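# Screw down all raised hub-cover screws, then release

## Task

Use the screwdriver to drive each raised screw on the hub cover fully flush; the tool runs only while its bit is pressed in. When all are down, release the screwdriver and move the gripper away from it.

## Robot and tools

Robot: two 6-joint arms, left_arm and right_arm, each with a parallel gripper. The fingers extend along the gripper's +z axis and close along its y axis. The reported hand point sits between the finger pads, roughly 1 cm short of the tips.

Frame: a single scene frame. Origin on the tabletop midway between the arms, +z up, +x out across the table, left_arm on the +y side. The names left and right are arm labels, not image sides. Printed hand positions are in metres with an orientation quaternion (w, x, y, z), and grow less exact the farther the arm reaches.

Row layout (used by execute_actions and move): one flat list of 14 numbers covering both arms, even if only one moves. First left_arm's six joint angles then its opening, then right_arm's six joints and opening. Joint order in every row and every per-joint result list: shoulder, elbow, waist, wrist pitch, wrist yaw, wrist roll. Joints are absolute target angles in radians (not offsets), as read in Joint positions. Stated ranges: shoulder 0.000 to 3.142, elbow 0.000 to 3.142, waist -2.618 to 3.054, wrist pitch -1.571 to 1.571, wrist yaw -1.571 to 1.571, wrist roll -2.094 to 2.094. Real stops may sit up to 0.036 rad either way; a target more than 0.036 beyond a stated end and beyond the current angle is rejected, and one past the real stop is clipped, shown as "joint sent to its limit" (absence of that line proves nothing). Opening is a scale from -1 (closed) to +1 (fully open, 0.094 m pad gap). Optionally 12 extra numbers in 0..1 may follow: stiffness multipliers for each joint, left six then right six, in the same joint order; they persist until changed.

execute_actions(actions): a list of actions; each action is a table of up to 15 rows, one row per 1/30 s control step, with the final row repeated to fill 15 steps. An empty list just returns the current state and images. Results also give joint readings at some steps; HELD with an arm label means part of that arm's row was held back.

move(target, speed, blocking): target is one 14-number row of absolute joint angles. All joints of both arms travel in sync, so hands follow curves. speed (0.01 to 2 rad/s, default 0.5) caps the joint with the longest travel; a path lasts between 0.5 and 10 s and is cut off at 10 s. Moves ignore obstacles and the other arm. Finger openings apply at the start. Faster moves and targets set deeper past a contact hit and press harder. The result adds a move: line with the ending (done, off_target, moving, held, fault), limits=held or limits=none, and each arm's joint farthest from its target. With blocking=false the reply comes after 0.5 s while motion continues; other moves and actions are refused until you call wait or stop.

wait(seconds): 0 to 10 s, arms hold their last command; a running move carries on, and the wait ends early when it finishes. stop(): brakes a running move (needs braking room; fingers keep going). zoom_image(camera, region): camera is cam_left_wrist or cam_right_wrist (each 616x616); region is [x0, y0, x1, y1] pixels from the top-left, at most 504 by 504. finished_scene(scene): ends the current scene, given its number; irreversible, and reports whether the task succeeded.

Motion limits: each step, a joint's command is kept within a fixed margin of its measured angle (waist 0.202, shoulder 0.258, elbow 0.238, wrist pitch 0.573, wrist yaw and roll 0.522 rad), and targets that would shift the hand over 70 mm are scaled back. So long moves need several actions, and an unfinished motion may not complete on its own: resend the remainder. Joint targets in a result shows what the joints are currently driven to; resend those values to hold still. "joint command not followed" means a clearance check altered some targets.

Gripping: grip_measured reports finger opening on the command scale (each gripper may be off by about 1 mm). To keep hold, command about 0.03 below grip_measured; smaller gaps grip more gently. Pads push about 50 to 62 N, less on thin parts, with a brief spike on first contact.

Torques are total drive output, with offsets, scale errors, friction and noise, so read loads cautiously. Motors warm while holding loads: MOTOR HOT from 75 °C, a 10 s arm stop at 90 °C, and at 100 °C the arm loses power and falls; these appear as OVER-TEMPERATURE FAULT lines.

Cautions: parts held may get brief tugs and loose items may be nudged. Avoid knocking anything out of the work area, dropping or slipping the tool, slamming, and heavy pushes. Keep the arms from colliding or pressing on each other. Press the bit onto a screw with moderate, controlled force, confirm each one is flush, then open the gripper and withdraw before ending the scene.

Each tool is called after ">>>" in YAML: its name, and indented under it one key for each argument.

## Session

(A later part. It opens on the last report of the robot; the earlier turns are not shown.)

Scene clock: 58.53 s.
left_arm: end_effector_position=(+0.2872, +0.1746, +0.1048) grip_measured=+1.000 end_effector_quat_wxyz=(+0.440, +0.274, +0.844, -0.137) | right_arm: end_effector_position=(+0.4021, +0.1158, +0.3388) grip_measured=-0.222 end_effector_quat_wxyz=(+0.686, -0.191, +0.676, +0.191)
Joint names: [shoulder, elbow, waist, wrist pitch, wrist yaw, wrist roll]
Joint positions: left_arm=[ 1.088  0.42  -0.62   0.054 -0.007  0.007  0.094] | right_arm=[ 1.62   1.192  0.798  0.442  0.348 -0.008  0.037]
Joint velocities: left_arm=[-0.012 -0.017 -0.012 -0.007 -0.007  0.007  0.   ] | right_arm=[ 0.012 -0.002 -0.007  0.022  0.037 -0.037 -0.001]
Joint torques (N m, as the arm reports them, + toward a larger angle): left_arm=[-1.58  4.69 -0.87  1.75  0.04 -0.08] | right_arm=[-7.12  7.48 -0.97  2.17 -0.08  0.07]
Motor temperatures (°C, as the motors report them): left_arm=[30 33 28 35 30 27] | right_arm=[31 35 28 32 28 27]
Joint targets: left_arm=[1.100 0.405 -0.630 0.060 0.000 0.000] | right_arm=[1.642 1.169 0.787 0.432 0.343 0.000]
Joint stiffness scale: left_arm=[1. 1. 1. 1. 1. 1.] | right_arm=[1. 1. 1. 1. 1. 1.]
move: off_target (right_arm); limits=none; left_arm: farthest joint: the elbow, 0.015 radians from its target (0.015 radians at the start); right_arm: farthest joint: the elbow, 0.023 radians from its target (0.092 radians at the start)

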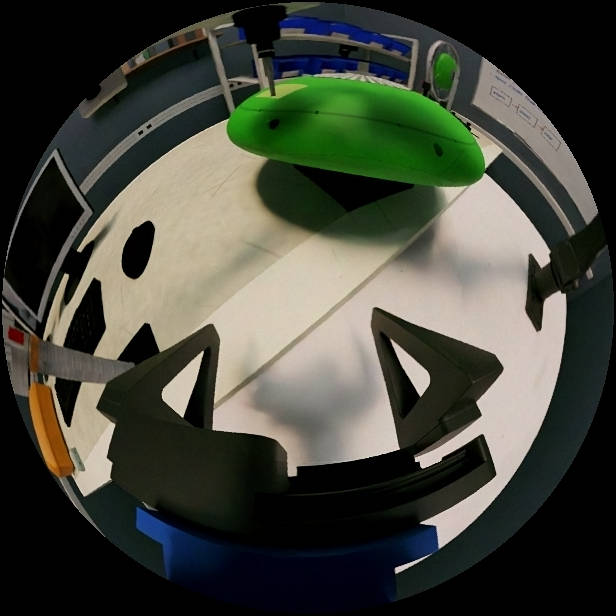

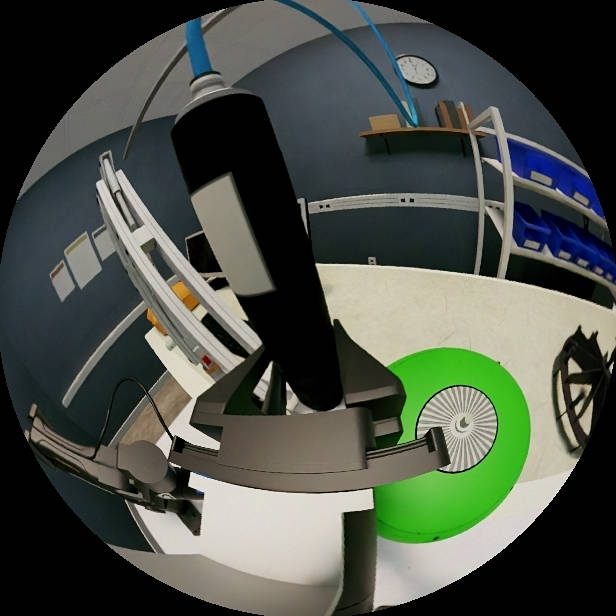

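>>> move:
  target: [1.1, 0.82, -0.51, -0.47, 0, 0, 1, 1.642, 1.169, 0.787, 0.432, 0.343, 0, -0.26]
  speed: 0.6

Scene clock: 60.93 s.
left_arm: end_effector_position=(+0.3076, +0.2011, +0.1718) grip_measured=+1.000 end_effector_quat_wxyz=(+0.392, +0.239, +0.883, -0.101) | right_arm: end_effector_position=(+0.4021, +0.1158, +0.3391) grip_measured=-0.222 end_effector_quat_wxyz=(+0.686, -0.190, +0.676, +0.192)
Joint names: [shoulder, elbow, waist, wrist pitch, wrist yaw, wrist roll]
Joint positions: left_arm=[ 1.088  0.795 -0.519 -0.445 -0.006  0.007  0.094] | right_arm=[ 1.62   1.192  0.798  0.443  0.348 -0.008  0.037]
Joint velocities: left_arm=[ 0.012 -0.002  0.002 -0.037  0.022  0.007  0.   ] | right_arm=[ 0.022  0.012  0.002 -0.051 -0.051 -0.095 -0.   ]
Joint torques (N m, as the arm reports them, + toward a larger angle): left_arm=[-1.87  7.61  0.77  1.31  0.05 -0.07] | right_arm=[-7.12  7.49 -0.87  2.15 -0.07  0.07]
Motor temperatures (°C, as the motors report them): left_arm=[30 33 28 35 30 27] | right_arm=[31 35 28 32 28 27]
Joint targets: left_arm=[1.100 0.820 -0.510 -0.470 -0.000 0.000] | right_arm=[1.642 1.169 0.787 0.432 0.343 0.000]
Joint stiffness scale: left_arm=[1. 1. 1. 1. 1. 1.] | right_arm=[1. 1. 1. 1. 1. 1.]
move: off_target (left_arm, right_arm); limits=none; left_arm: farthest joint: the elbow, 0.025 radians from its target (0.400 radians at the start); right_arm: farthest joint: the elbow, 0.023 radians from its target (0.023 radians at the start)

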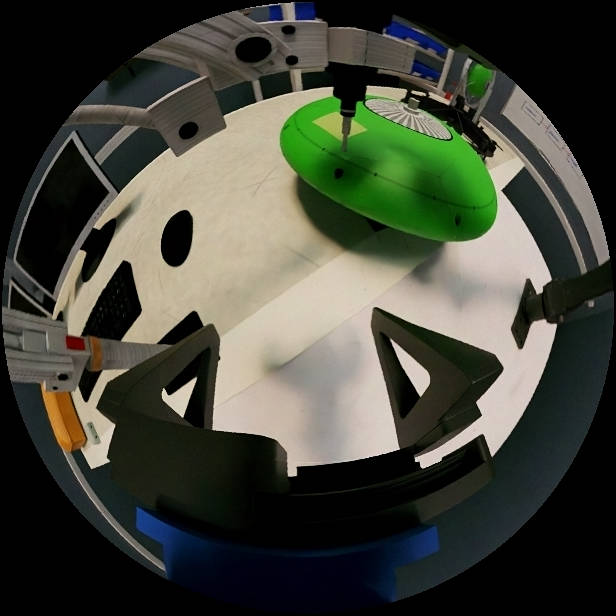

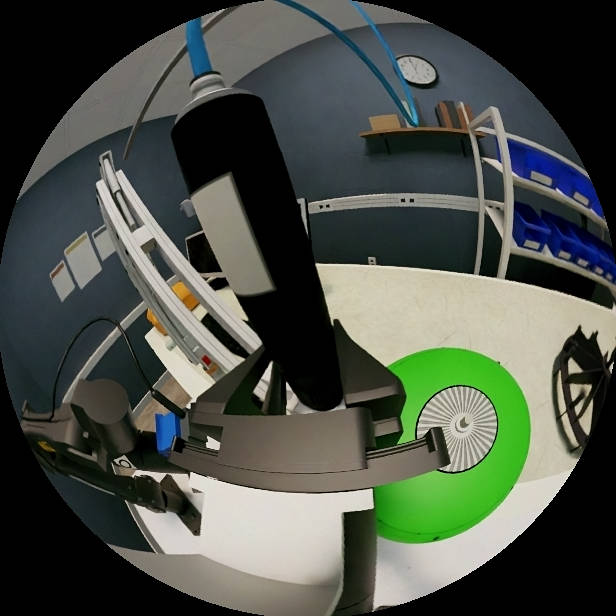

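>>> zoom_image:
  camera: "cam_left_wrist"
  region: [305, 105, 385, 185]

Region (305, 105, 385, 185) of cam_left_wrist's 616x616 image, scaled by 6.300, with more detail than that image has.

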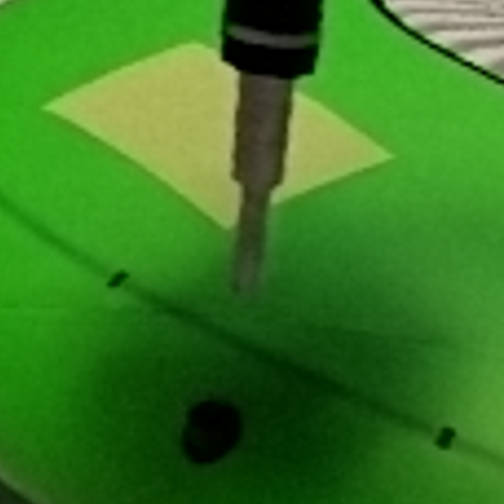

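>>> move:
  target: [1.1, 0.82, -0.51, -0.47, 0, 0, 1, 1.6645, 1.1444, 0.795, 0.474, 0.343, 0, -0.26]
  speed: 0.06

>>> zoom_image:
  camera: "cam_left_wrist"
  region: [310, 130, 370, 190]

Scene clock: 62.97 s.
left_arm: end_effector_position=(+0.3075, +0.2012, +0.1718) grip_measured=+1.000 end_effector_quat_wxyz=(+0.391, +0.239, +0.883, -0.101) | right_arm: end_effector_position=(+0.4036, +0.1190, +0.3275) grip_measured=-0.222 end_effector_quat_wxyz=(+0.685, -0.192, +0.675, +0.193)
Joint names: [shoulder, elbow, waist, wrist pitch, wrist yaw, wrist roll]
Joint positions: left_arm=[ 1.088  0.795 -0.519 -0.445 -0.006  0.007  0.094] | right_arm=[ 1.64   1.168  0.798  0.486  0.343 -0.008  0.037]
Joint velocities: left_arm=[ 0.007 -0.002  0.002  0.066  0.022  0.037  0.   ] | right_arm=[-0.007  0.012 -0.007  0.037  0.022 -0.051 -0.   ]
Joint torques (N m, as the arm reports them, + toward a larger angle): left_arm=[-1.84  7.66  0.75  1.27  0.05 -0.08] | right_arm=[-7.2   7.32 -0.23  2.13  0.    0.07]
Motor temperatures (°C, as the motors report them): left_arm=[30 34 28 35 30 27] | right_arm=[31 35 28 32 28 27]
Joint targets: left_arm=[1.100 0.820 -0.510 -0.470 0.000 -0.000] | right_arm=[1.664 1.144 0.795 0.474 0.343 -0.000]
Joint stiffness scale: left_arm=[1. 1. 1. 1. 1. 1.] | right_arm=[1. 1. 1. 1. 1. 1.]
move: off_target (left_arm, right_arm); limits=none; left_arm: farthest joint: the elbow, 0.025 radians from its target (0.025 radians at the start); right_arm: farthest joint: the shoulder, 0.024 radians from its target (0.045 radians at the start)

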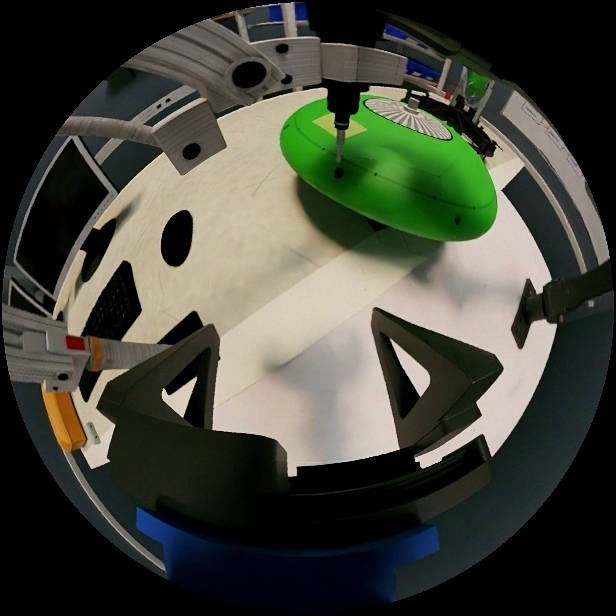

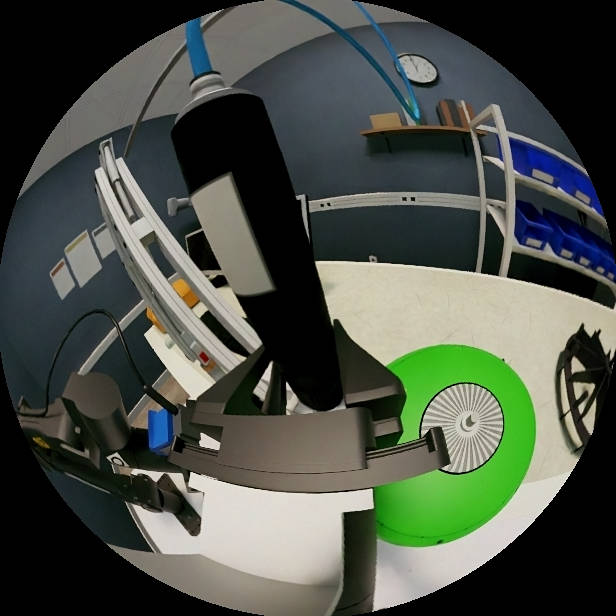

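Region (310, 130, 370, 190) of cam_left_wrist's 616x616 image, scaled by 8.400, with more detail than that image has.

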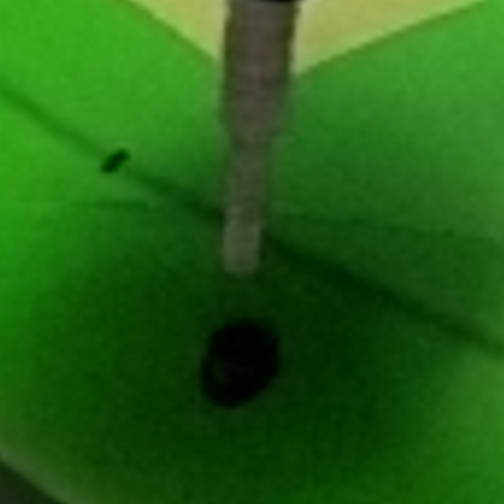

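>>> move:
  target: [1.1, 0.82, -0.51, -0.47, 0, 0, 1, 1.6695, 1.1214, 0.795, 0.502, 0.343, 0, -0.26]
  speed: 0.04

>>> zoom_image:
  camera: "cam_left_wrist"
  region: [315, 140, 365, 190]

Scene clock: 64.80 s.
left_arm: end_effector_position=(+0.3075, +0.2012, +0.1718) grip_measured=+1.000 end_effector_quat_wxyz=(+0.391, +0.239, +0.883, -0.101) | right_arm: end_effector_position=(+0.4028, +0.1177, +0.3223) grip_measured=-0.222 end_effector_quat_wxyz=(+0.686, -0.192, +0.675, +0.193)
Joint names: [shoulder, elbow, waist, wrist pitch, wrist yaw, wrist roll]
Joint positions: left_arm=[ 1.088  0.795 -0.519 -0.445 -0.006  0.007  0.094] | right_arm=[ 1.64   1.145  0.798  0.511  0.345 -0.008  0.037]
Joint velocities: left_arm=[-0.002 -0.012 -0.012 -0.007  0.066  0.066  0.   ] | right_arm=[-0.022  0.007 -0.012 -0.007  0.022 -0.066 -0.   ]
Joint torques (N m, as the arm reports them, + toward a larger angle): left_arm=[-1.85  7.63  0.78  1.27  0.04 -0.07] | right_arm=[-6.6   7.21 -0.28  2.14 -0.02  0.06]
Motor temperatures (°C, as the motors report them): left_arm=[30 34 28 35 30 27] | right_arm=[32 34 28 33 28 27]
Joint targets: left_arm=[1.100 0.820 -0.510 -0.470 -0.000 -0.000] | right_arm=[1.669 1.121 0.795 0.502 0.343 -0.000]
Joint stiffness scale: left_arm=[1. 1. 1. 1. 1. 1.] | right_arm=[1. 1. 1. 1. 1. 1.]
move: off_target (left_arm, right_arm); limits=none; left_arm: farthest joint: the elbow, 0.025 radians from its target (0.025 radians at the start); right_arm: farthest joint: the shoulder, 0.029 radians from its target (0.029 radians at the start)

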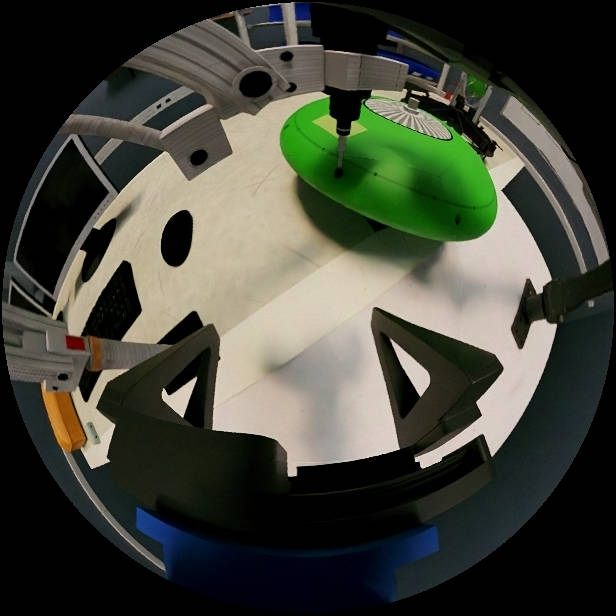

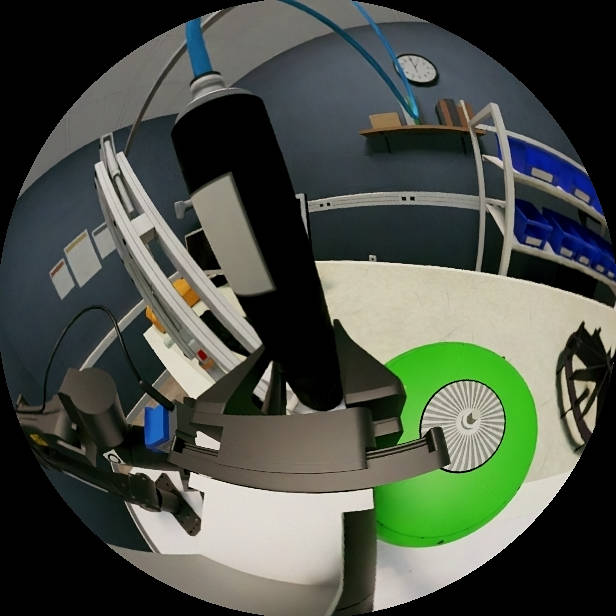

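Region (315, 140, 365, 190) of cam_left_wrist's 616x616 image, scaled by 10.080, with more detail than that image has.

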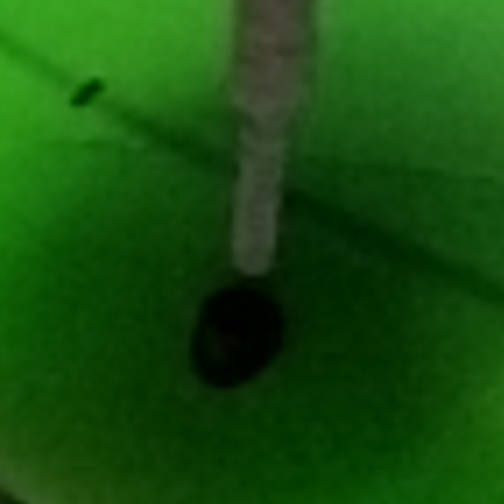

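>>> execute_actions:
  actions:
    - [[1.1,0.82,-0.51,-0.47,0,0,1,1.671,1.1214,0.795,0.502,0.343,0,-0.26],[1.1,0.82,-0.51,-0.47,0,0,1,1.673,1.1214,0.795,0.502,0.343,0,-0.26],[1.1,0.82,-0.51,-0.47,0,0,1,1.675,1.1214,0.795,0.502,0.343,0,-0.26],[1.1,0.82,-0.51,-0.47,0,0,1,1.675,1.1214,0.795,0.502,0.343,0,-0.26],[1.1,0.82,-0.51,-0.47,0,0,1,1.670,1.1214,0.795,0.502,0.343,0,-0.26]]

>>> zoom_image:
  camera: "cam_left_wrist"
  region: [315, 140, 365, 190]

Scene clock: 65.63 s.
left_arm: end_effector_position=(+0.3075, +0.2012, +0.1718) grip_measured=+1.000 end_effector_quat_wxyz=(+0.391, +0.239, +0.883, -0.101) | right_arm: end_effector_position=(+0.4036, +0.1189, +0.3203) grip_measured=-0.222 end_effector_quat_wxyz=(+0.686, -0.192, +0.675, +0.193)
Joint names: [shoulder, elbow, waist, wrist pitch, wrist yaw, wrist roll]
Joint positions: left_arm=[ 1.088  0.795 -0.519 -0.445 -0.006  0.007  0.094] | right_arm=[ 1.647  1.145  0.798  0.517  0.344 -0.008  0.037]
Joint velocities: left_arm=[ 0.002 -0.012  0.002 -0.051  0.022  0.022  0.   ] | right_arm=[-0.002  0.007 -0.022  0.007 -0.007  0.007 -0.   ]
Joint torques (N m, as the arm reports them, + toward a larger angle): left_arm=[-1.84  7.64  0.82  1.29  0.04 -0.09] | right_arm=[-7.34  7.34 -0.3   2.08 -0.02  0.07]
Motor temperatures (°C, as the motors report them): left_arm=[30 34 28 35 30 27] | right_arm=[32 34 28 33 28 27]
Joint targets: left_arm=[1.100 0.820 -0.510 -0.470 -0.000 0.000] | right_arm=[1.670 1.121 0.795 0.502 0.343 -0.000]
Joint stiffness scale: left_arm=[1. 1. 1. 1. 1. 1.] | right_arm=[1. 1. 1. 1. 1. 1.]
Step readings (joint positions):
0: left_arm=[1.088 0.795 -0.519 -0.445 -0.006 0.007] | right_arm=[1.640 1.145 0.798 0.511 0.345 -0.008]
1: left_arm=[1.088 0.795 -0.519 -0.445 -0.006 0.007] | right_arm=[1.640 1.145 0.798 0.511 0.345 -0.008]
2: left_arm=[1.088 0.795 -0.519 -0.445 -0.006 0.007] | right_arm=[1.641 1.145 0.798 0.512 0.345 -0.008]
4: left_arm=[1.088 0.795 -0.519 -0.445 -0.006 0.007] | right_arm=[1.644 1.145 0.798 0.515 0.345 -0.008]
8: left_arm=[1.088 0.795 -0.519 -0.445 -0.006 0.007] | right_arm=[1.647 1.145 0.798 0.517 0.344 -0.008]
15: Joint positions above

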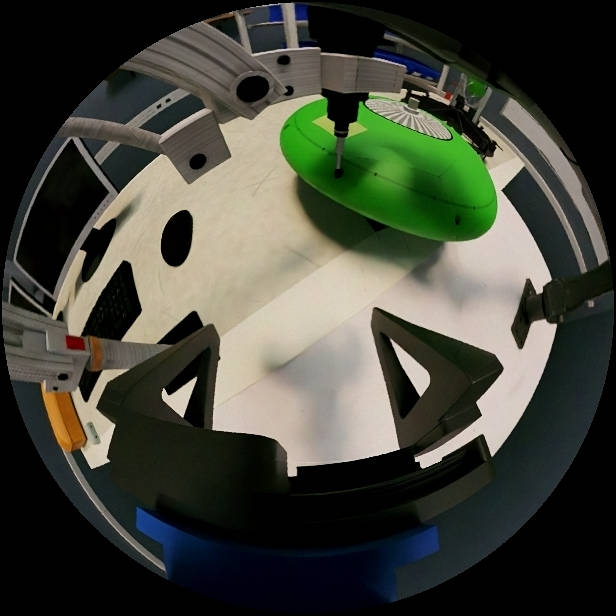

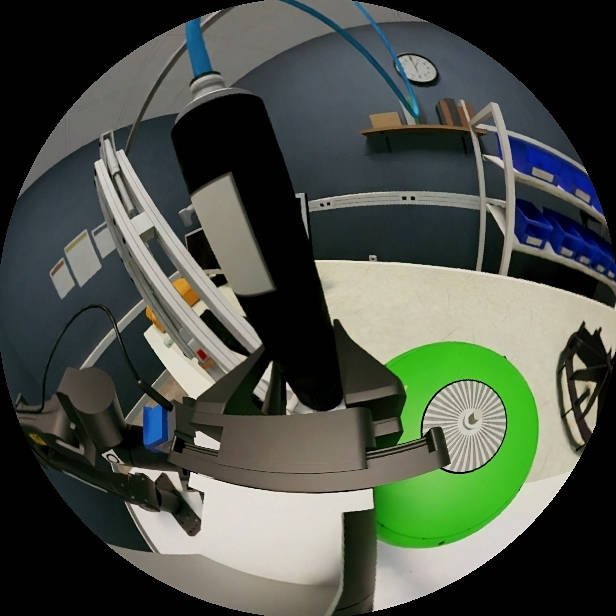

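Region (315, 140, 365, 190) of cam_left_wrist's 616x616 image, scaled by 10.080, with more detail than that image has.

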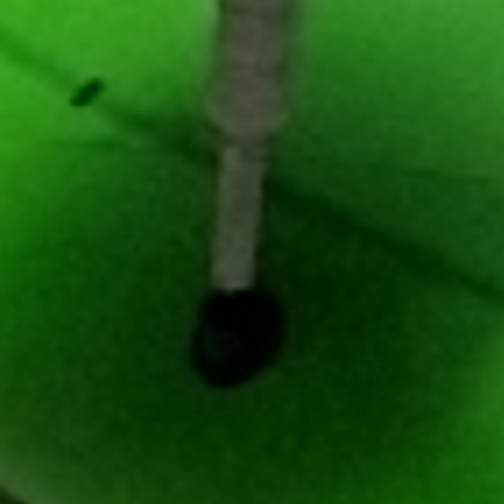

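>>> execute_actions:
  actions:
    - [[1.1,0.82,-0.51,-0.47,0,0,1,1.670,1.119,0.795,0.506,0.343,0,-0.26],[1.1,0.82,-0.51,-0.47,0,0,1,1.670,1.116,0.795,0.509,0.343,0,-0.26],[1.1,0.82,-0.51,-0.47,0,0,1,1.670,1.113,0.795,0.512,0.343,0,-0.26],[1.1,0.82,-0.51,-0.47,0,0,1,1.670,1.111,0.795,0.514,0.343,0,-0.26],[1.1,0.82,-0.51,-0.47,0,0,1,1.670,1.110,0.795,0.515,0.343,0,-0.26]]

>>> zoom_image:
  camera: "cam_left_wrist"
  region: [315, 140, 365, 190]

Scene clock: 66.50 s.
left_arm: end_effector_position=(+0.3075, +0.2012, +0.1718) grip_measured=+1.000 end_effector_quat_wxyz=(+0.391, +0.239, +0.883, -0.101) | right_arm: end_effector_position=(+0.4031, +0.1184, +0.3176) grip_measured=-0.222 end_effector_quat_wxyz=(+0.686, -0.192, +0.675, +0.193)
Joint names: [shoulder, elbow, waist, wrist pitch, wrist yaw, wrist roll]
Joint positions: left_arm=[ 1.088  0.795 -0.519 -0.445 -0.006  0.007  0.094] | right_arm=[ 1.647  1.135  0.798  0.528  0.343 -0.008  0.037]
Joint velocities: left_arm=[ 0.002  0.007 -0.002  0.066 -0.066 -0.051  0.   ] | right_arm=[ 0.012  0.007 -0.017 -0.037  0.007 -0.007  0.   ]
Joint torques (N m, as the arm reports them, + toward a larger angle): left_arm=[-1.92  7.65  0.82  1.29  0.03 -0.08] | right_arm=[-7.26  7.22 -0.26  2.13 -0.01  0.08]
Motor temperatures (°C, as the motors report them): left_arm=[30 34 28 35 30 27] | right_arm=[32 34 28 33 28 27]
Joint targets: left_arm=[1.100 0.820 -0.510 -0.470 0.000 -0.000] | right_arm=[1.670 1.110 0.795 0.515 0.343 -0.000]
Joint stiffness scale: left_arm=[1. 1. 1. 1. 1. 1.] | right_arm=[1. 1. 1. 1. 1. 1.]
Step readings (joint positions):
0: left_arm=[1.088 0.795 -0.519 -0.445 -0.006 0.007] | right_arm=[1.647 1.145 0.798 0.517 0.344 -0.008]
1: left_arm=[1.088 0.795 -0.519 -0.445 -0.006 0.007] | right_arm=[1.647 1.145 0.798 0.517 0.344 -0.008]
2: left_arm=[1.088 0.795 -0.519 -0.445 -0.006 0.007] | right_arm=[1.647 1.145 0.798 0.517 0.344 -0.008]
4: left_arm=[1.088 0.795 -0.519 -0.445 -0.006 0.007] | right_arm=[1.647 1.143 0.798 0.519 0.343 -0.008]
8: left_arm=[1.088 0.795 -0.519 -0.445 -0.006 0.007] | right_arm=[1.647 1.137 0.798 0.527 0.343 -0.008]
15: Joint positions above

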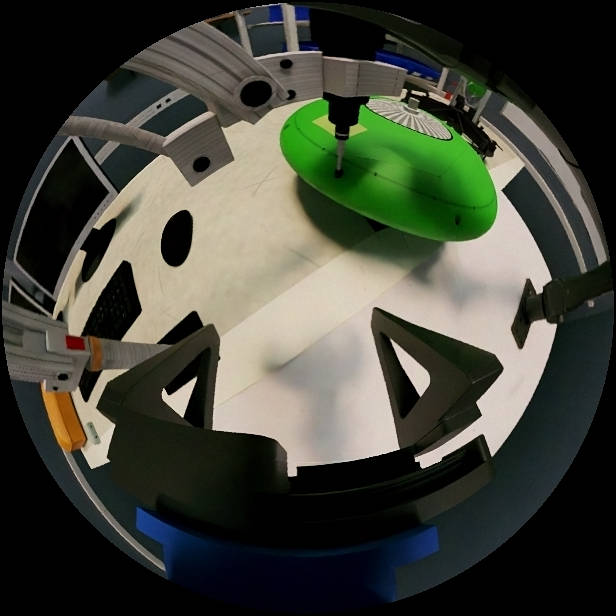

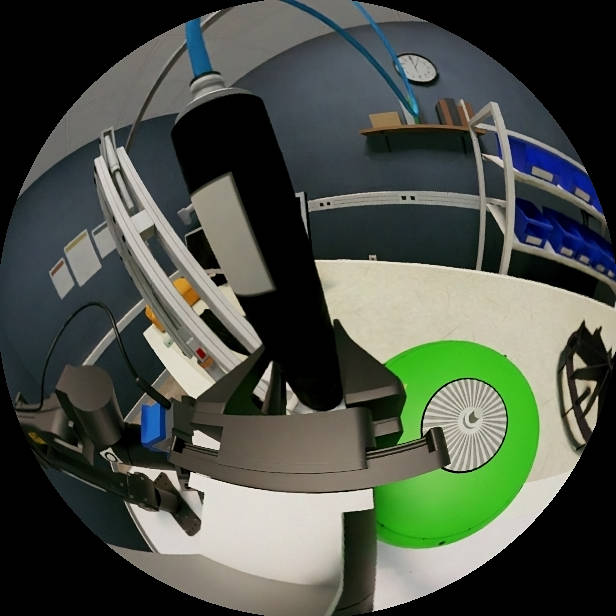

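Region (315, 140, 365, 190) of cam_left_wrist's 616x616 image, scaled by 10.080, with more detail than that image has.

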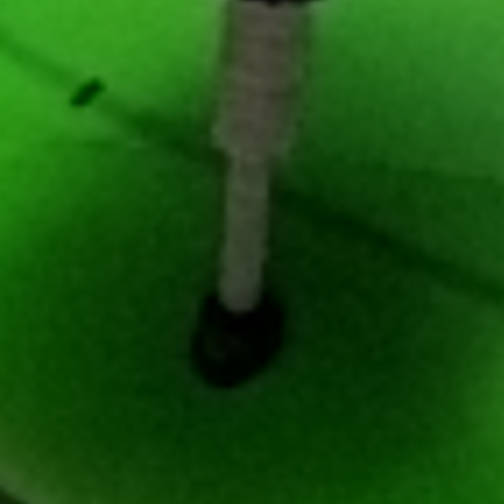

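>>> execute_actions:
  actions:
    - [[1.1,0.82,-0.51,-0.47,0,0,1,1.670,1.107,0.795,0.518,0.343,0,-0.26],[1.1,0.82,-0.51,-0.47,0,0,1,1.670,1.104,0.795,0.521,0.343,0,-0.26],[1.1,0.82,-0.51,-0.47,0,0,1,1.676,1.102,0.795,0.523,0.343,0,-0.26],[1.1,0.82,-0.51,-0.47,0,0,1,1.681,1.100,0.795,0.525,0.343,0,-0.26],[1.1,0.82,-0.51,-0.47,0,0,1,1.681,1.100,0.795,0.525,0.343,0,-0.26],[1.1,0.82,-0.51,-0.47,0,0,1,1.673,1.100,0.795,0.525,0.343,0,-0.26]]

>>> zoom_image:
  camera: "cam_left_wrist"
  region: [315, 140, 365, 190]

Scene clock: 67.47 s.
left_arm: end_effector_position=(+0.3075, +0.2012, +0.1718) grip_measured=+1.000 end_effector_quat_wxyz=(+0.391, +0.239, +0.883, -0.101) | right_arm: end_effector_position=(+0.4031, +0.1182, +0.3167) grip_measured=-0.222 end_effector_quat_wxyz=(+0.687, -0.191, +0.674, +0.194)
Joint names: [shoulder, elbow, waist, wrist pitch, wrist yaw, wrist roll]
Joint positions: left_arm=[ 1.088  0.795 -0.519 -0.445 -0.006  0.007  0.094] | right_arm=[ 1.649  1.128  0.798  0.541  0.344 -0.009  0.037]
Joint velocities: left_arm=[-0.007  0.007 -0.002 -0.007 -0.081  0.066  0.   ] | right_arm=[ 0.002 -0.002 -0.002 -0.007 -0.095 -0.022  0.001]
Joint torques (N m, as the arm reports them, + toward a larger angle): left_arm=[-1.87  7.61  0.79  1.29  0.04 -0.07] | right_arm=[-7.27  6.7  -0.26  2.07 -0.02  0.11]
Motor temperatures (°C, as the motors report them): left_arm=[29 34 28 35 30 27] | right_arm=[32 34 28 33 28 27]
Joint targets: left_arm=[1.100 0.820 -0.510 -0.470 0.000 0.000] | right_arm=[1.673 1.100 0.795 0.525 0.343 -0.000]
Joint stiffness scale: left_arm=[1. 1. 1. 1. 1. 1.] | right_arm=[1. 1. 1. 1. 1. 1.]
Step readings (joint positions):
0: left_arm=[1.088 0.795 -0.519 -0.445 -0.006 0.007] | right_arm=[1.647 1.135 0.798 0.528 0.343 -0.008]
1: left_arm=[1.088 0.795 -0.519 -0.445 -0.006 0.007] | right_arm=[1.647 1.135 0.798 0.528 0.343 -0.008]
2: left_arm=[1.088 0.795 -0.519 -0.445 -0.006 0.007] | right_arm=[1.647 1.135 0.798 0.528 0.343 -0.008]
4: left_arm=[1.088 0.795 -0.519 -0.445 -0.006 0.007] | right_arm=[1.648 1.133 0.798 0.531 0.343 -0.008]
8: left_arm=[1.088 0.795 -0.519 -0.445 -0.006 0.007] | right_arm=[1.649 1.129 0.798 0.540 0.344 -0.008]
15: Joint positions above

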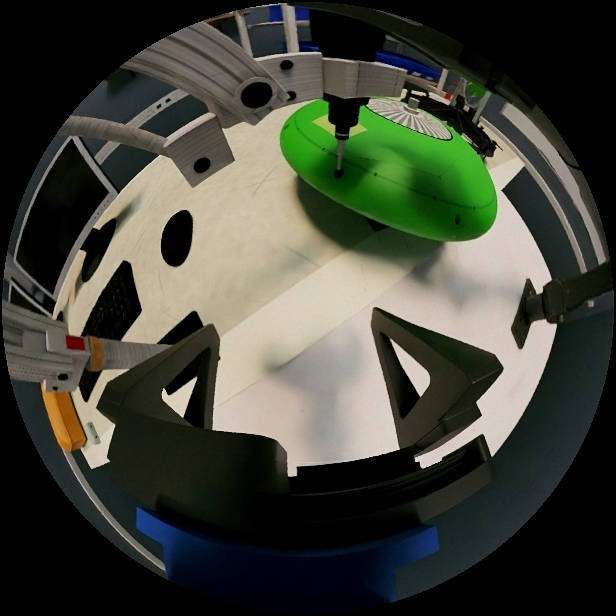

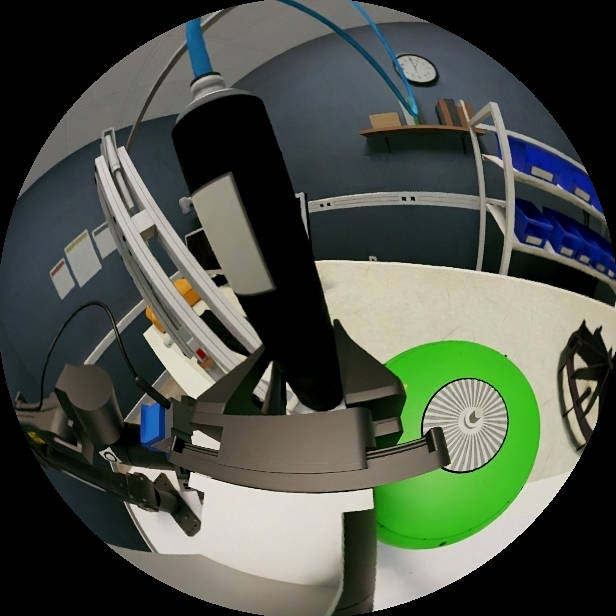

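Region (315, 140, 365, 190) of cam_left_wrist's 616x616 image, scaled by 10.080, with more detail than that image has.

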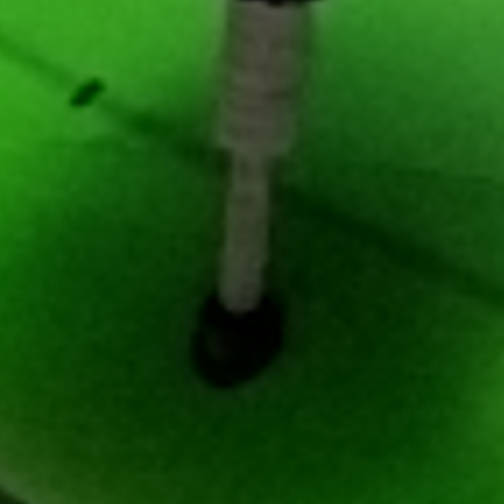

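>>> execute_actions:
  actions:
    - [[1.1,0.82,-0.51,-0.47,0,0,1,1.673,1.105,0.800,0.53,0.347,0,-0.26],[1.1,0.82,-0.51,-0.47,0,0,1,1.673,1.105,0.804,0.53,0.35,0,-0.26],[1.1,0.82,-0.51,-0.47,0,0,1,1.673,1.105,0.807,0.53,0.353,0,-0.26],[1.1,0.82,-0.51,-0.47,0,0,1,1.673,1.105,0.809,0.53,0.356,0,-0.26],[1.1,0.82,-0.51,-0.47,0,0,1,1.673,1.105,0.811,0.53,0.358,0,-0.26],[1.1,0.82,-0.51,-0.47,0,0,1,1.673,1.105,0.813,0.53,0.36,0,-0.26],[1.1,0.82,-0.51,-0.47,0,0,1,1.673,1.105,0.814,0.53,0.362,0,-0.26],[1.1,0.82,-0.51,-0.47,0,0,1,1.673,1.105,0.815,0.53,0.363,0,-0.26]]

>>> zoom_image:
  camera: "cam_left_wrist"
  region: [315, 140, 365, 190]

Scene clock: 68.73 s.
left_arm: end_effector_position=(+0.3075, +0.2012, +0.1717) grip_measured=+1.000 end_effector_quat_wxyz=(+0.391, +0.239, +0.883, -0.101) | right_arm: end_effector_position=(+0.4019, +0.1187, +0.3169) grip_measured=-0.222 end_effector_quat_wxyz=(+0.688, -0.189, +0.674, +0.192)
Joint names: [shoulder, elbow, waist, wrist pitch, wrist yaw, wrist roll]
Joint positions: left_arm=[ 1.088  0.795 -0.519 -0.446 -0.006  0.007  0.094] | right_arm=[ 1.649  1.128  0.804  0.542  0.356 -0.009  0.037]
Joint velocities: left_arm=[ 0.007 -0.017 -0.017 -0.051  0.066 -0.037  0.   ] | right_arm=[ 0.007 -0.002  0.002 -0.037  0.051  0.007 -0.001]
Joint torques (N m, as the arm reports them, + toward a larger angle): left_arm=[-1.88  7.61  0.78  1.29  0.04 -0.08] | right_arm=[-7.25  7.34  0.81  2.11  0.06  0.11]
Motor temperatures (°C, as the motors report them): left_arm=[29 34 28 35 30 27] | right_arm=[32 34 28 33 28 27]
Joint targets: left_arm=[1.100 0.820 -0.510 -0.470 0.000 -0.000] | right_arm=[1.673 1.105 0.815 0.530 0.363 0.000]
Joint stiffness scale: left_arm=[1. 1. 1. 1. 1. 1.] | right_arm=[1. 1. 1. 1. 1. 1.]
Step readings (joint positions):
0: left_arm=[1.088 0.795 -0.519 -0.446 -0.006 0.007] | right_arm=[1.649 1.128 0.798 0.541 0.344 -0.009]
1: left_arm=[1.088 0.795 -0.519 -0.446 -0.006 0.007] | right_arm=[1.649 1.128 0.798 0.541 0.344 -0.009]
2: left_arm=[1.088 0.795 -0.519 -0.446 -0.006 0.007] | right_arm=[1.649 1.128 0.798 0.542 0.344 -0.009]
4: left_arm=[1.088 0.795 -0.519 -0.446 -0.006 0.007] | right_arm=[1.649 1.128 0.798 0.542 0.345 -0.009]
8: left_arm=[1.088 0.795 -0.519 -0.446 -0.006 0.007] | right_arm=[1.649 1.128 0.802 0.542 0.352 -0.009]
15: Joint positions above

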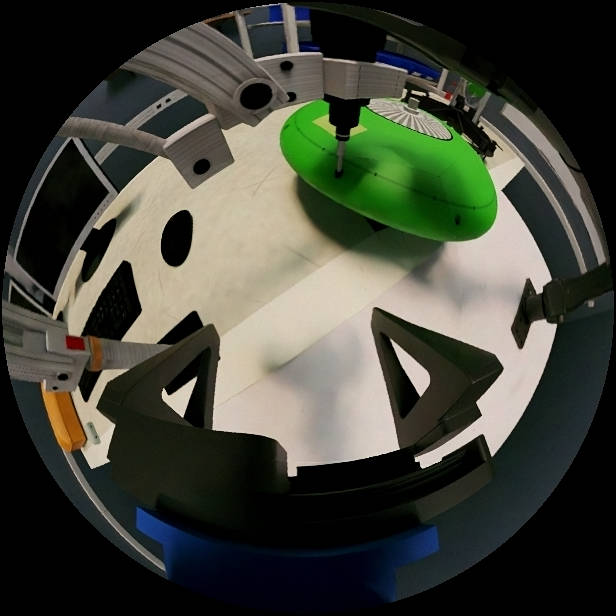

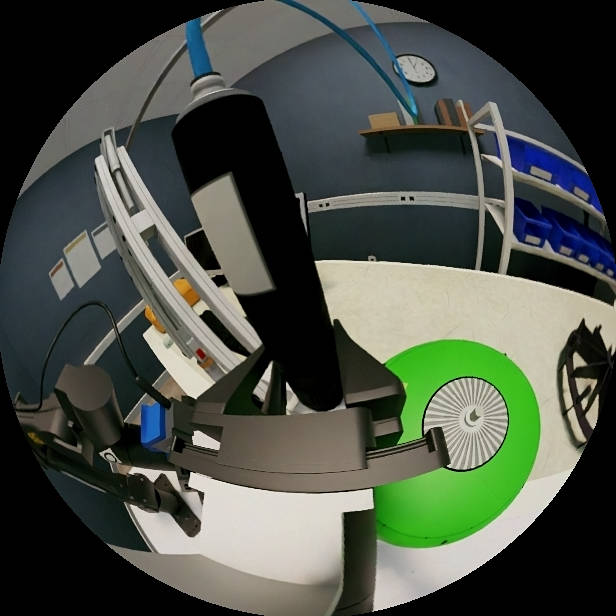

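Region (315, 140, 365, 190) of cam_left_wrist's 616x616 image, scaled by 10.080, with more detail than that image has.

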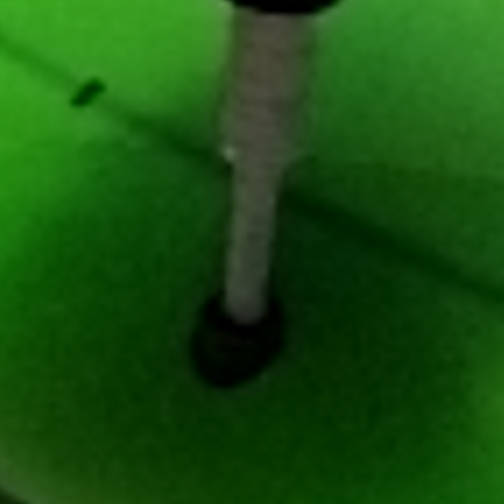

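>>> execute_actions:
  actions:
    - [[1.1,0.82,-0.51,-0.47,0,0,1,1.673,1.105,0.817,0.53,0.358,0,-0.26],[1.1,0.82,-0.51,-0.47,0,0,1,1.678,1.105,0.819,0.53,0.358,0,-0.26],[1.1,0.82,-0.51,-0.47,0,0,1,1.684,1.105,0.821,0.53,0.358,0,-0.26],[1.1,0.82,-0.51,-0.47,0,0,1,1.684,1.105,0.822,0.53,0.358,0,-0.26],[1.1,0.82,-0.51,-0.47,0,0,1,1.684,1.105,0.822,0.53,0.358,0,-0.26],[1.1,0.82,-0.51,-0.47,0,0,1,1.677,1.105,0.822,0.53,0.358,0,-0.26]]

>>> zoom_image:
  camera: "cam_left_wrist"
  region: [315, 140, 365, 190]

Scene clock: 69.67 s.
left_arm: end_effector_position=(+0.3075, +0.2012, +0.1717) grip_measured=+1.000 end_effector_quat_wxyz=(+0.391, +0.239, +0.883, -0.101) | right_arm: end_effector_position=(+0.4008, +0.1203, +0.3162) grip_measured=-0.222 end_effector_quat_wxyz=(+0.688, -0.189, +0.674, +0.192)
Joint names: [shoulder, elbow, waist, wrist pitch, wrist yaw, wrist roll]
Joint positions: left_arm=[ 1.088  0.795 -0.519 -0.446 -0.006  0.007  0.094] | right_arm=[ 1.652  1.128  0.809  0.546  0.362 -0.009  0.037]
Joint velocities: left_arm=[ 0.002  0.002 -0.002  0.066  0.037  0.081  0.   ] | right_arm=[ 0.002  0.007 -0.007  0.081  0.051  0.007 -0.003]
Joint torques (N m, as the arm reports them, + toward a larger angle): left_arm=[-1.79  7.64  0.77  1.28  0.04 -0.07] | right_arm=[-7.18  7.32  0.93  2.07 -0.07  0.12]
Motor temperatures (°C, as the motors report them): left_arm=[29 34 28 35 30 27] | right_arm=[32 34 28 33 28 27]
Joint targets: left_arm=[1.100 0.820 -0.510 -0.470 -0.000 0.000] | right_arm=[1.677 1.105 0.822 0.530 0.358 -0.000]
Joint stiffness scale: left_arm=[1. 1. 1. 1. 1. 1.] | right_arm=[1. 1. 1. 1. 1. 1.]
Step readings (joint positions):
0: left_arm=[1.088 0.795 -0.519 -0.446 -0.006 0.007] | right_arm=[1.649 1.128 0.804 0.542 0.356 -0.009]
1: left_arm=[1.088 0.795 -0.519 -0.446 -0.006 0.007] | right_arm=[1.649 1.128 0.804 0.542 0.356 -0.009]
2: left_arm=[1.088 0.795 -0.519 -0.446 -0.006 0.007] | right_arm=[1.649 1.128 0.804 0.542 0.356 -0.009]
4: left_arm=[1.088 0.795 -0.519 -0.446 -0.006 0.007] | right_arm=[1.651 1.128 0.805 0.543 0.357 -0.009]
8: left_arm=[1.088 0.795 -0.519 -0.446 -0.006 0.007] | right_arm=[1.652 1.128 0.809 0.546 0.361 -0.009]
15: Joint positions above

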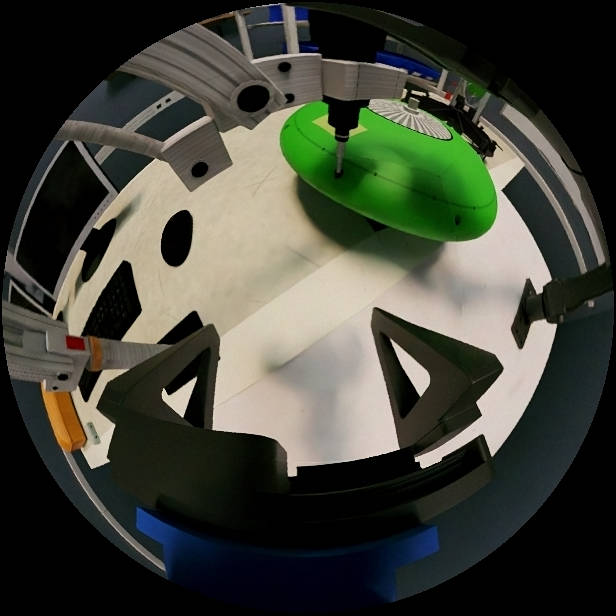

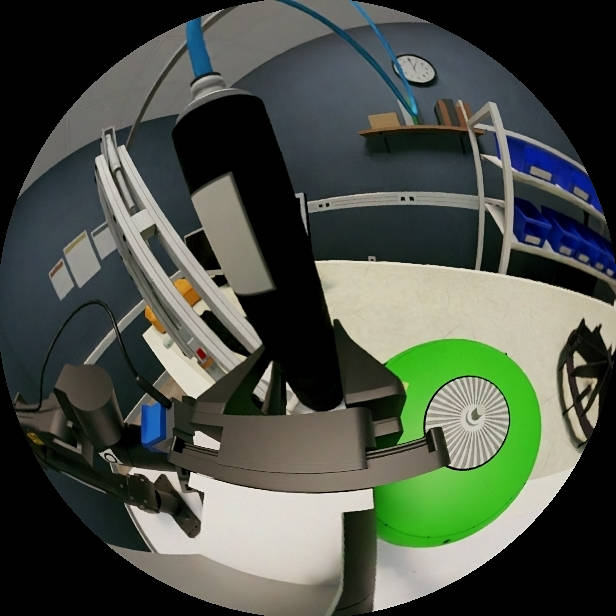

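Region (315, 140, 365, 190) of cam_left_wrist's 616x616 image, scaled by 10.080, with more detail than that image has.

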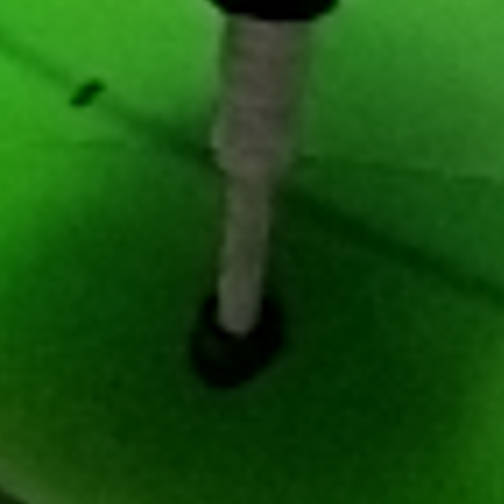

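>>> execute_actions:
  actions:
    - [[1.1,0.82,-0.51,-0.47,0,0,1,1.678,1.104,0.812,0.52,0.362,0,-0.26],[1.1,0.82,-0.51,-0.47,0,0,1,1.679,1.103,0.812,0.512,0.362,0,-0.26],[1.1,0.82,-0.51,-0.47,0,0,1,1.680,1.102,0.812,0.504,0.362,0,-0.26],[1.1,0.82,-0.51,-0.47,0,0,1,1.681,1.101,0.812,0.496,0.362,0,-0.26],[1.1,0.82,-0.51,-0.47,0,0,1,1.682,1.100,0.812,0.488,0.362,0,-0.26],[1.1,0.82,-0.51,-0.47,0,0,1,1.683,1.099,0.812,0.48,0.362,0,-0.26],[1.1,0.82,-0.51,-0.47,0,0,1,1.684,1.098,0.812,0.472,0.362,0,-0.26],[1.1,0.82,-0.51,-0.47,0,0,1,1.685,1.097,0.812,0.464,0.362,0,-0.26],[1.1,0.82,-0.51,-0.47,0,0,1,1.686,1.096,0.812,0.456,0.362,0,-0.26],[1.1,0.82,-0.51,-0.47,0,0,1,1.687,1.095,0.812,0.448,0.362,0,-0.26],[1.1,0.82,-0.51,-0.47,0,0,1,1.688,1.094,0.812,0.44,0.362,0,-0.26]]

>>> zoom_image:
  camera: "cam_left_wrist"
  region: [315, 140, 365, 190]

Scene clock: 71.20 s.
left_arm: end_effector_position=(+0.3075, +0.2012, +0.1717) grip_measured=+1.000 end_effector_quat_wxyz=(+0.391, +0.239, +0.883, -0.101) | right_arm: end_effector_position=(+0.4009, +0.1203, +0.3139) grip_measured=-0.222 end_effector_quat_wxyz=(+0.685, -0.190, +0.677, +0.190)
Joint names: [shoulder, elbow, waist, wrist pitch, wrist yaw, wrist roll]
Joint positions: left_arm=[ 1.088  0.795 -0.519 -0.446 -0.006  0.007  0.094] | right_arm=[ 1.652  1.128  0.809  0.536  0.363 -0.009  0.037]
Joint velocities: left_arm=[-0.007 -0.007 -0.007  0.007  0.051 -0.022  0.   ] | right_arm=[-0.012  0.012 -0.002  0.022 -0.066 -0.037 -0.001]
Joint torques (N m, as the arm reports them, + toward a larger angle): left_arm=[-1.84  7.6   0.79  1.3   0.05 -0.08] | right_arm=[-6.29  6.33  0.12  1.08 -0.04  0.09]
Motor temperatures (°C, as the motors report them): left_arm=[29 35 28 35 30 27] | right_arm=[32 34 28 33 28 27]
Joint targets: left_arm=[1.100 0.820 -0.510 -0.470 0.000 -0.000] | right_arm=[1.688 1.094 0.812 0.440 0.362 0.000]
Joint stiffness scale: left_arm=[1. 1. 1. 1. 1. 1.] | right_arm=[1. 1. 1. 1. 1. 1.]
Step readings (joint positions):
0: left_arm=[1.088 0.795 -0.519 -0.446 -0.006 0.007] | right_arm=[1.652 1.128 0.809 0.546 0.362 -0.009]
1: left_arm=[1.088 0.795 -0.519 -0.446 -0.006 0.007] | right_arm=[1.652 1.128 0.809 0.546 0.363 -0.009]
2: left_arm=[1.088 0.795 -0.519 -0.446 -0.006 0.007] | right_arm=[1.652 1.128 0.809 0.546 0.363 -0.009]
4: left_arm=[1.088 0.795 -0.519 -0.446 -0.006 0.007] | right_arm=[1.652 1.128 0.809 0.544 0.363 -0.009]
8: left_arm=[1.088 0.795 -0.519 -0.446 -0.006 0.007] | right_arm=[1.652 1.128 0.809 0.541 0.363 -0.009]
15: Joint positions above

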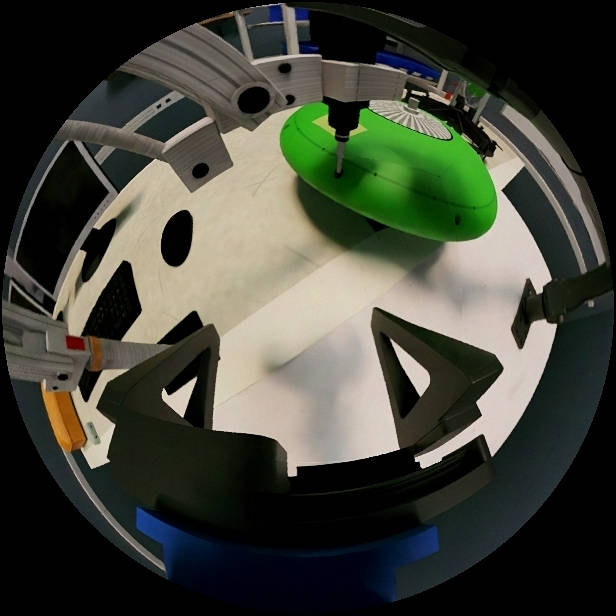

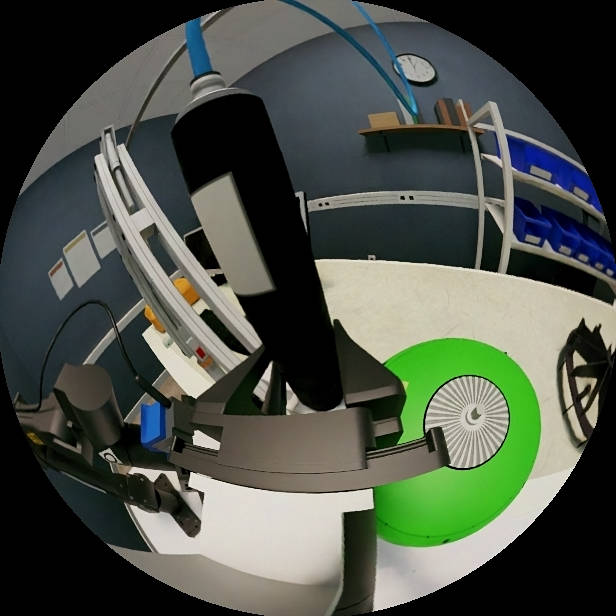

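Region (315, 140, 365, 190) of cam_left_wrist's 616x616 image, scaled by 10.080, with more detail than that image has.

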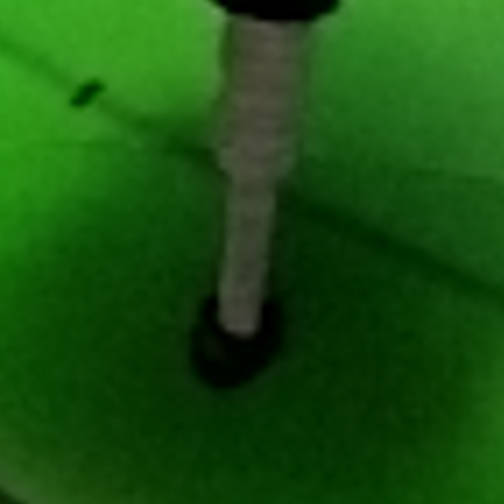

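>>> execute_actions:
  actions:
    - [[1.1,0.82,-0.51,-0.47,0,0,1,1.687,1.095,0.812,0.43,0.362,0,-0.26],[1.1,0.82,-0.51,-0.47,0,0,1,1.686,1.096,0.812,0.42,0.362,0,-0.26],[1.1,0.82,-0.51,-0.47,0,0,1,1.685,1.097,0.812,0.41,0.362,0,-0.26],[1.1,0.82,-0.51,-0.47,0,0,1,1.684,1.098,0.812,0.40,0.362,0,-0.26],[1.1,0.82,-0.51,-0.47,0,0,1,1.683,1.099,0.812,0.39,0.362,0,-0.26],[1.1,0.82,-0.51,-0.47,0,0,1,1.682,1.1,0.812,0.38,0.362,0,-0.26],[1.1,0.82,-0.51,-0.47,0,0,1,1.682,1.101,0.812,0.37,0.362,0,-0.26],[1.1,0.82,-0.51,-0.47,0,0,1,1.682,1.102,0.812,0.36,0.362,0,-0.26]]

>>> zoom_image:
  camera: "cam_left_wrist"
  region: [300, 90, 400, 190]

Scene clock: 72.27 s.
left_arm: end_effector_position=(+0.3075, +0.2012, +0.1717) grip_measured=+1.000 end_effector_quat_wxyz=(+0.391, +0.239, +0.883, -0.101) | right_arm: end_effector_position=(+0.4009, +0.1203, +0.3110) grip_measured=-0.222 end_effector_quat_wxyz=(+0.682, -0.192, +0.681, +0.188)
Joint names: [shoulder, elbow, waist, wrist pitch, wrist yaw, wrist roll]
Joint positions: left_arm=[ 1.088  0.795 -0.519 -0.446 -0.006  0.007  0.094] | right_arm=[ 1.652  1.128  0.809  0.524  0.363 -0.006  0.037]
Joint velocities: left_arm=[ 0.002 -0.002 -0.012 -0.022  0.022 -0.007  0.   ] | right_arm=[ 0.017  0.007 -0.012 -0.051 -0.007 -0.022 -0.   ]
Joint torques (N m, as the arm reports them, + toward a larger angle): left_arm=[-1.92  7.67  0.79  1.28  0.03 -0.08] | right_arm=[-6.72  6.98  0.23  0.31 -0.01  0.08]
Motor temperatures (°C, as the motors report them): left_arm=[29 35 28 35 30 27] | right_arm=[32 34 28 33 28 27]
Joint targets: left_arm=[1.100 0.820 -0.510 -0.470 -0.000 -0.000] | right_arm=[1.682 1.102 0.812 0.360 0.362 0.000]
Joint stiffness scale: left_arm=[1. 1. 1. 1. 1. 1.] | right_arm=[1. 1. 1. 1. 1. 1.]
Step readings (joint positions):
0: left_arm=[1.088 0.795 -0.519 -0.446 -0.006 0.007] | right_arm=[1.652 1.128 0.809 0.536 0.363 -0.009]
1: left_arm=[1.088 0.795 -0.519 -0.446 -0.006 0.007] | right_arm=[1.652 1.128 0.809 0.536 0.363 -0.009]
2: left_arm=[1.088 0.795 -0.519 -0.446 -0.006 0.007] | right_arm=[1.652 1.128 0.809 0.535 0.363 -0.008]
4: left_arm=[1.088 0.795 -0.519 -0.446 -0.006 0.007] | right_arm=[1.652 1.128 0.809 0.532 0.363 -0.008]
8: left_arm=[1.088 0.795 -0.519 -0.446 -0.006 0.007] | right_arm=[1.652 1.128 0.809 0.526 0.363 -0.006]
15: Joint positions above

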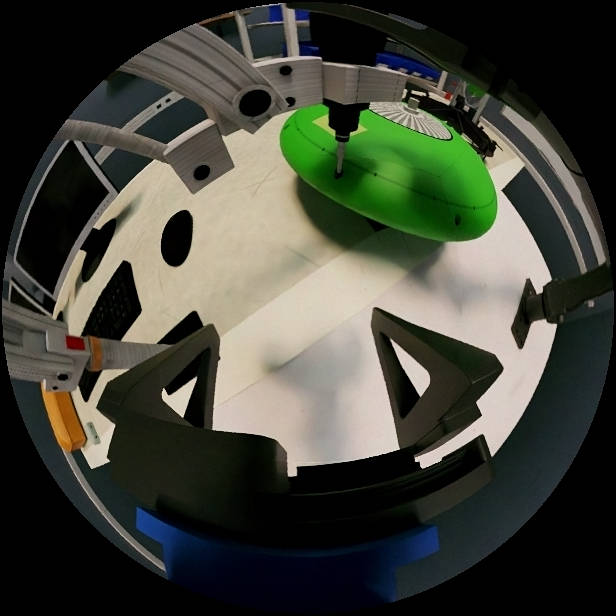

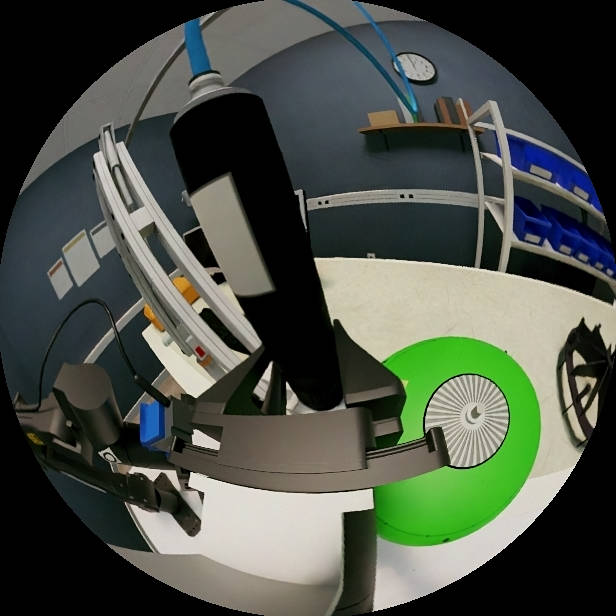

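Region (300, 90, 400, 190) of cam_left_wrist's 616x616 image, scaled by 5.040, with more detail than that image has.

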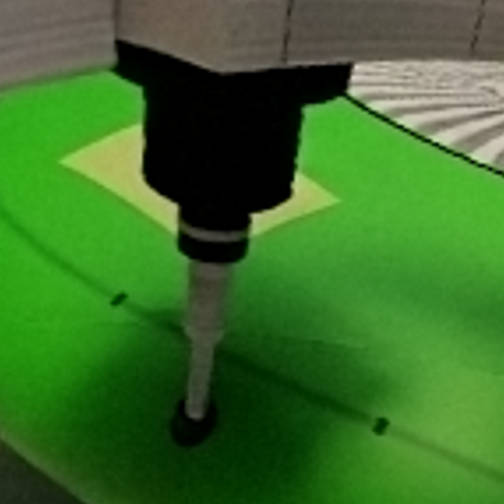

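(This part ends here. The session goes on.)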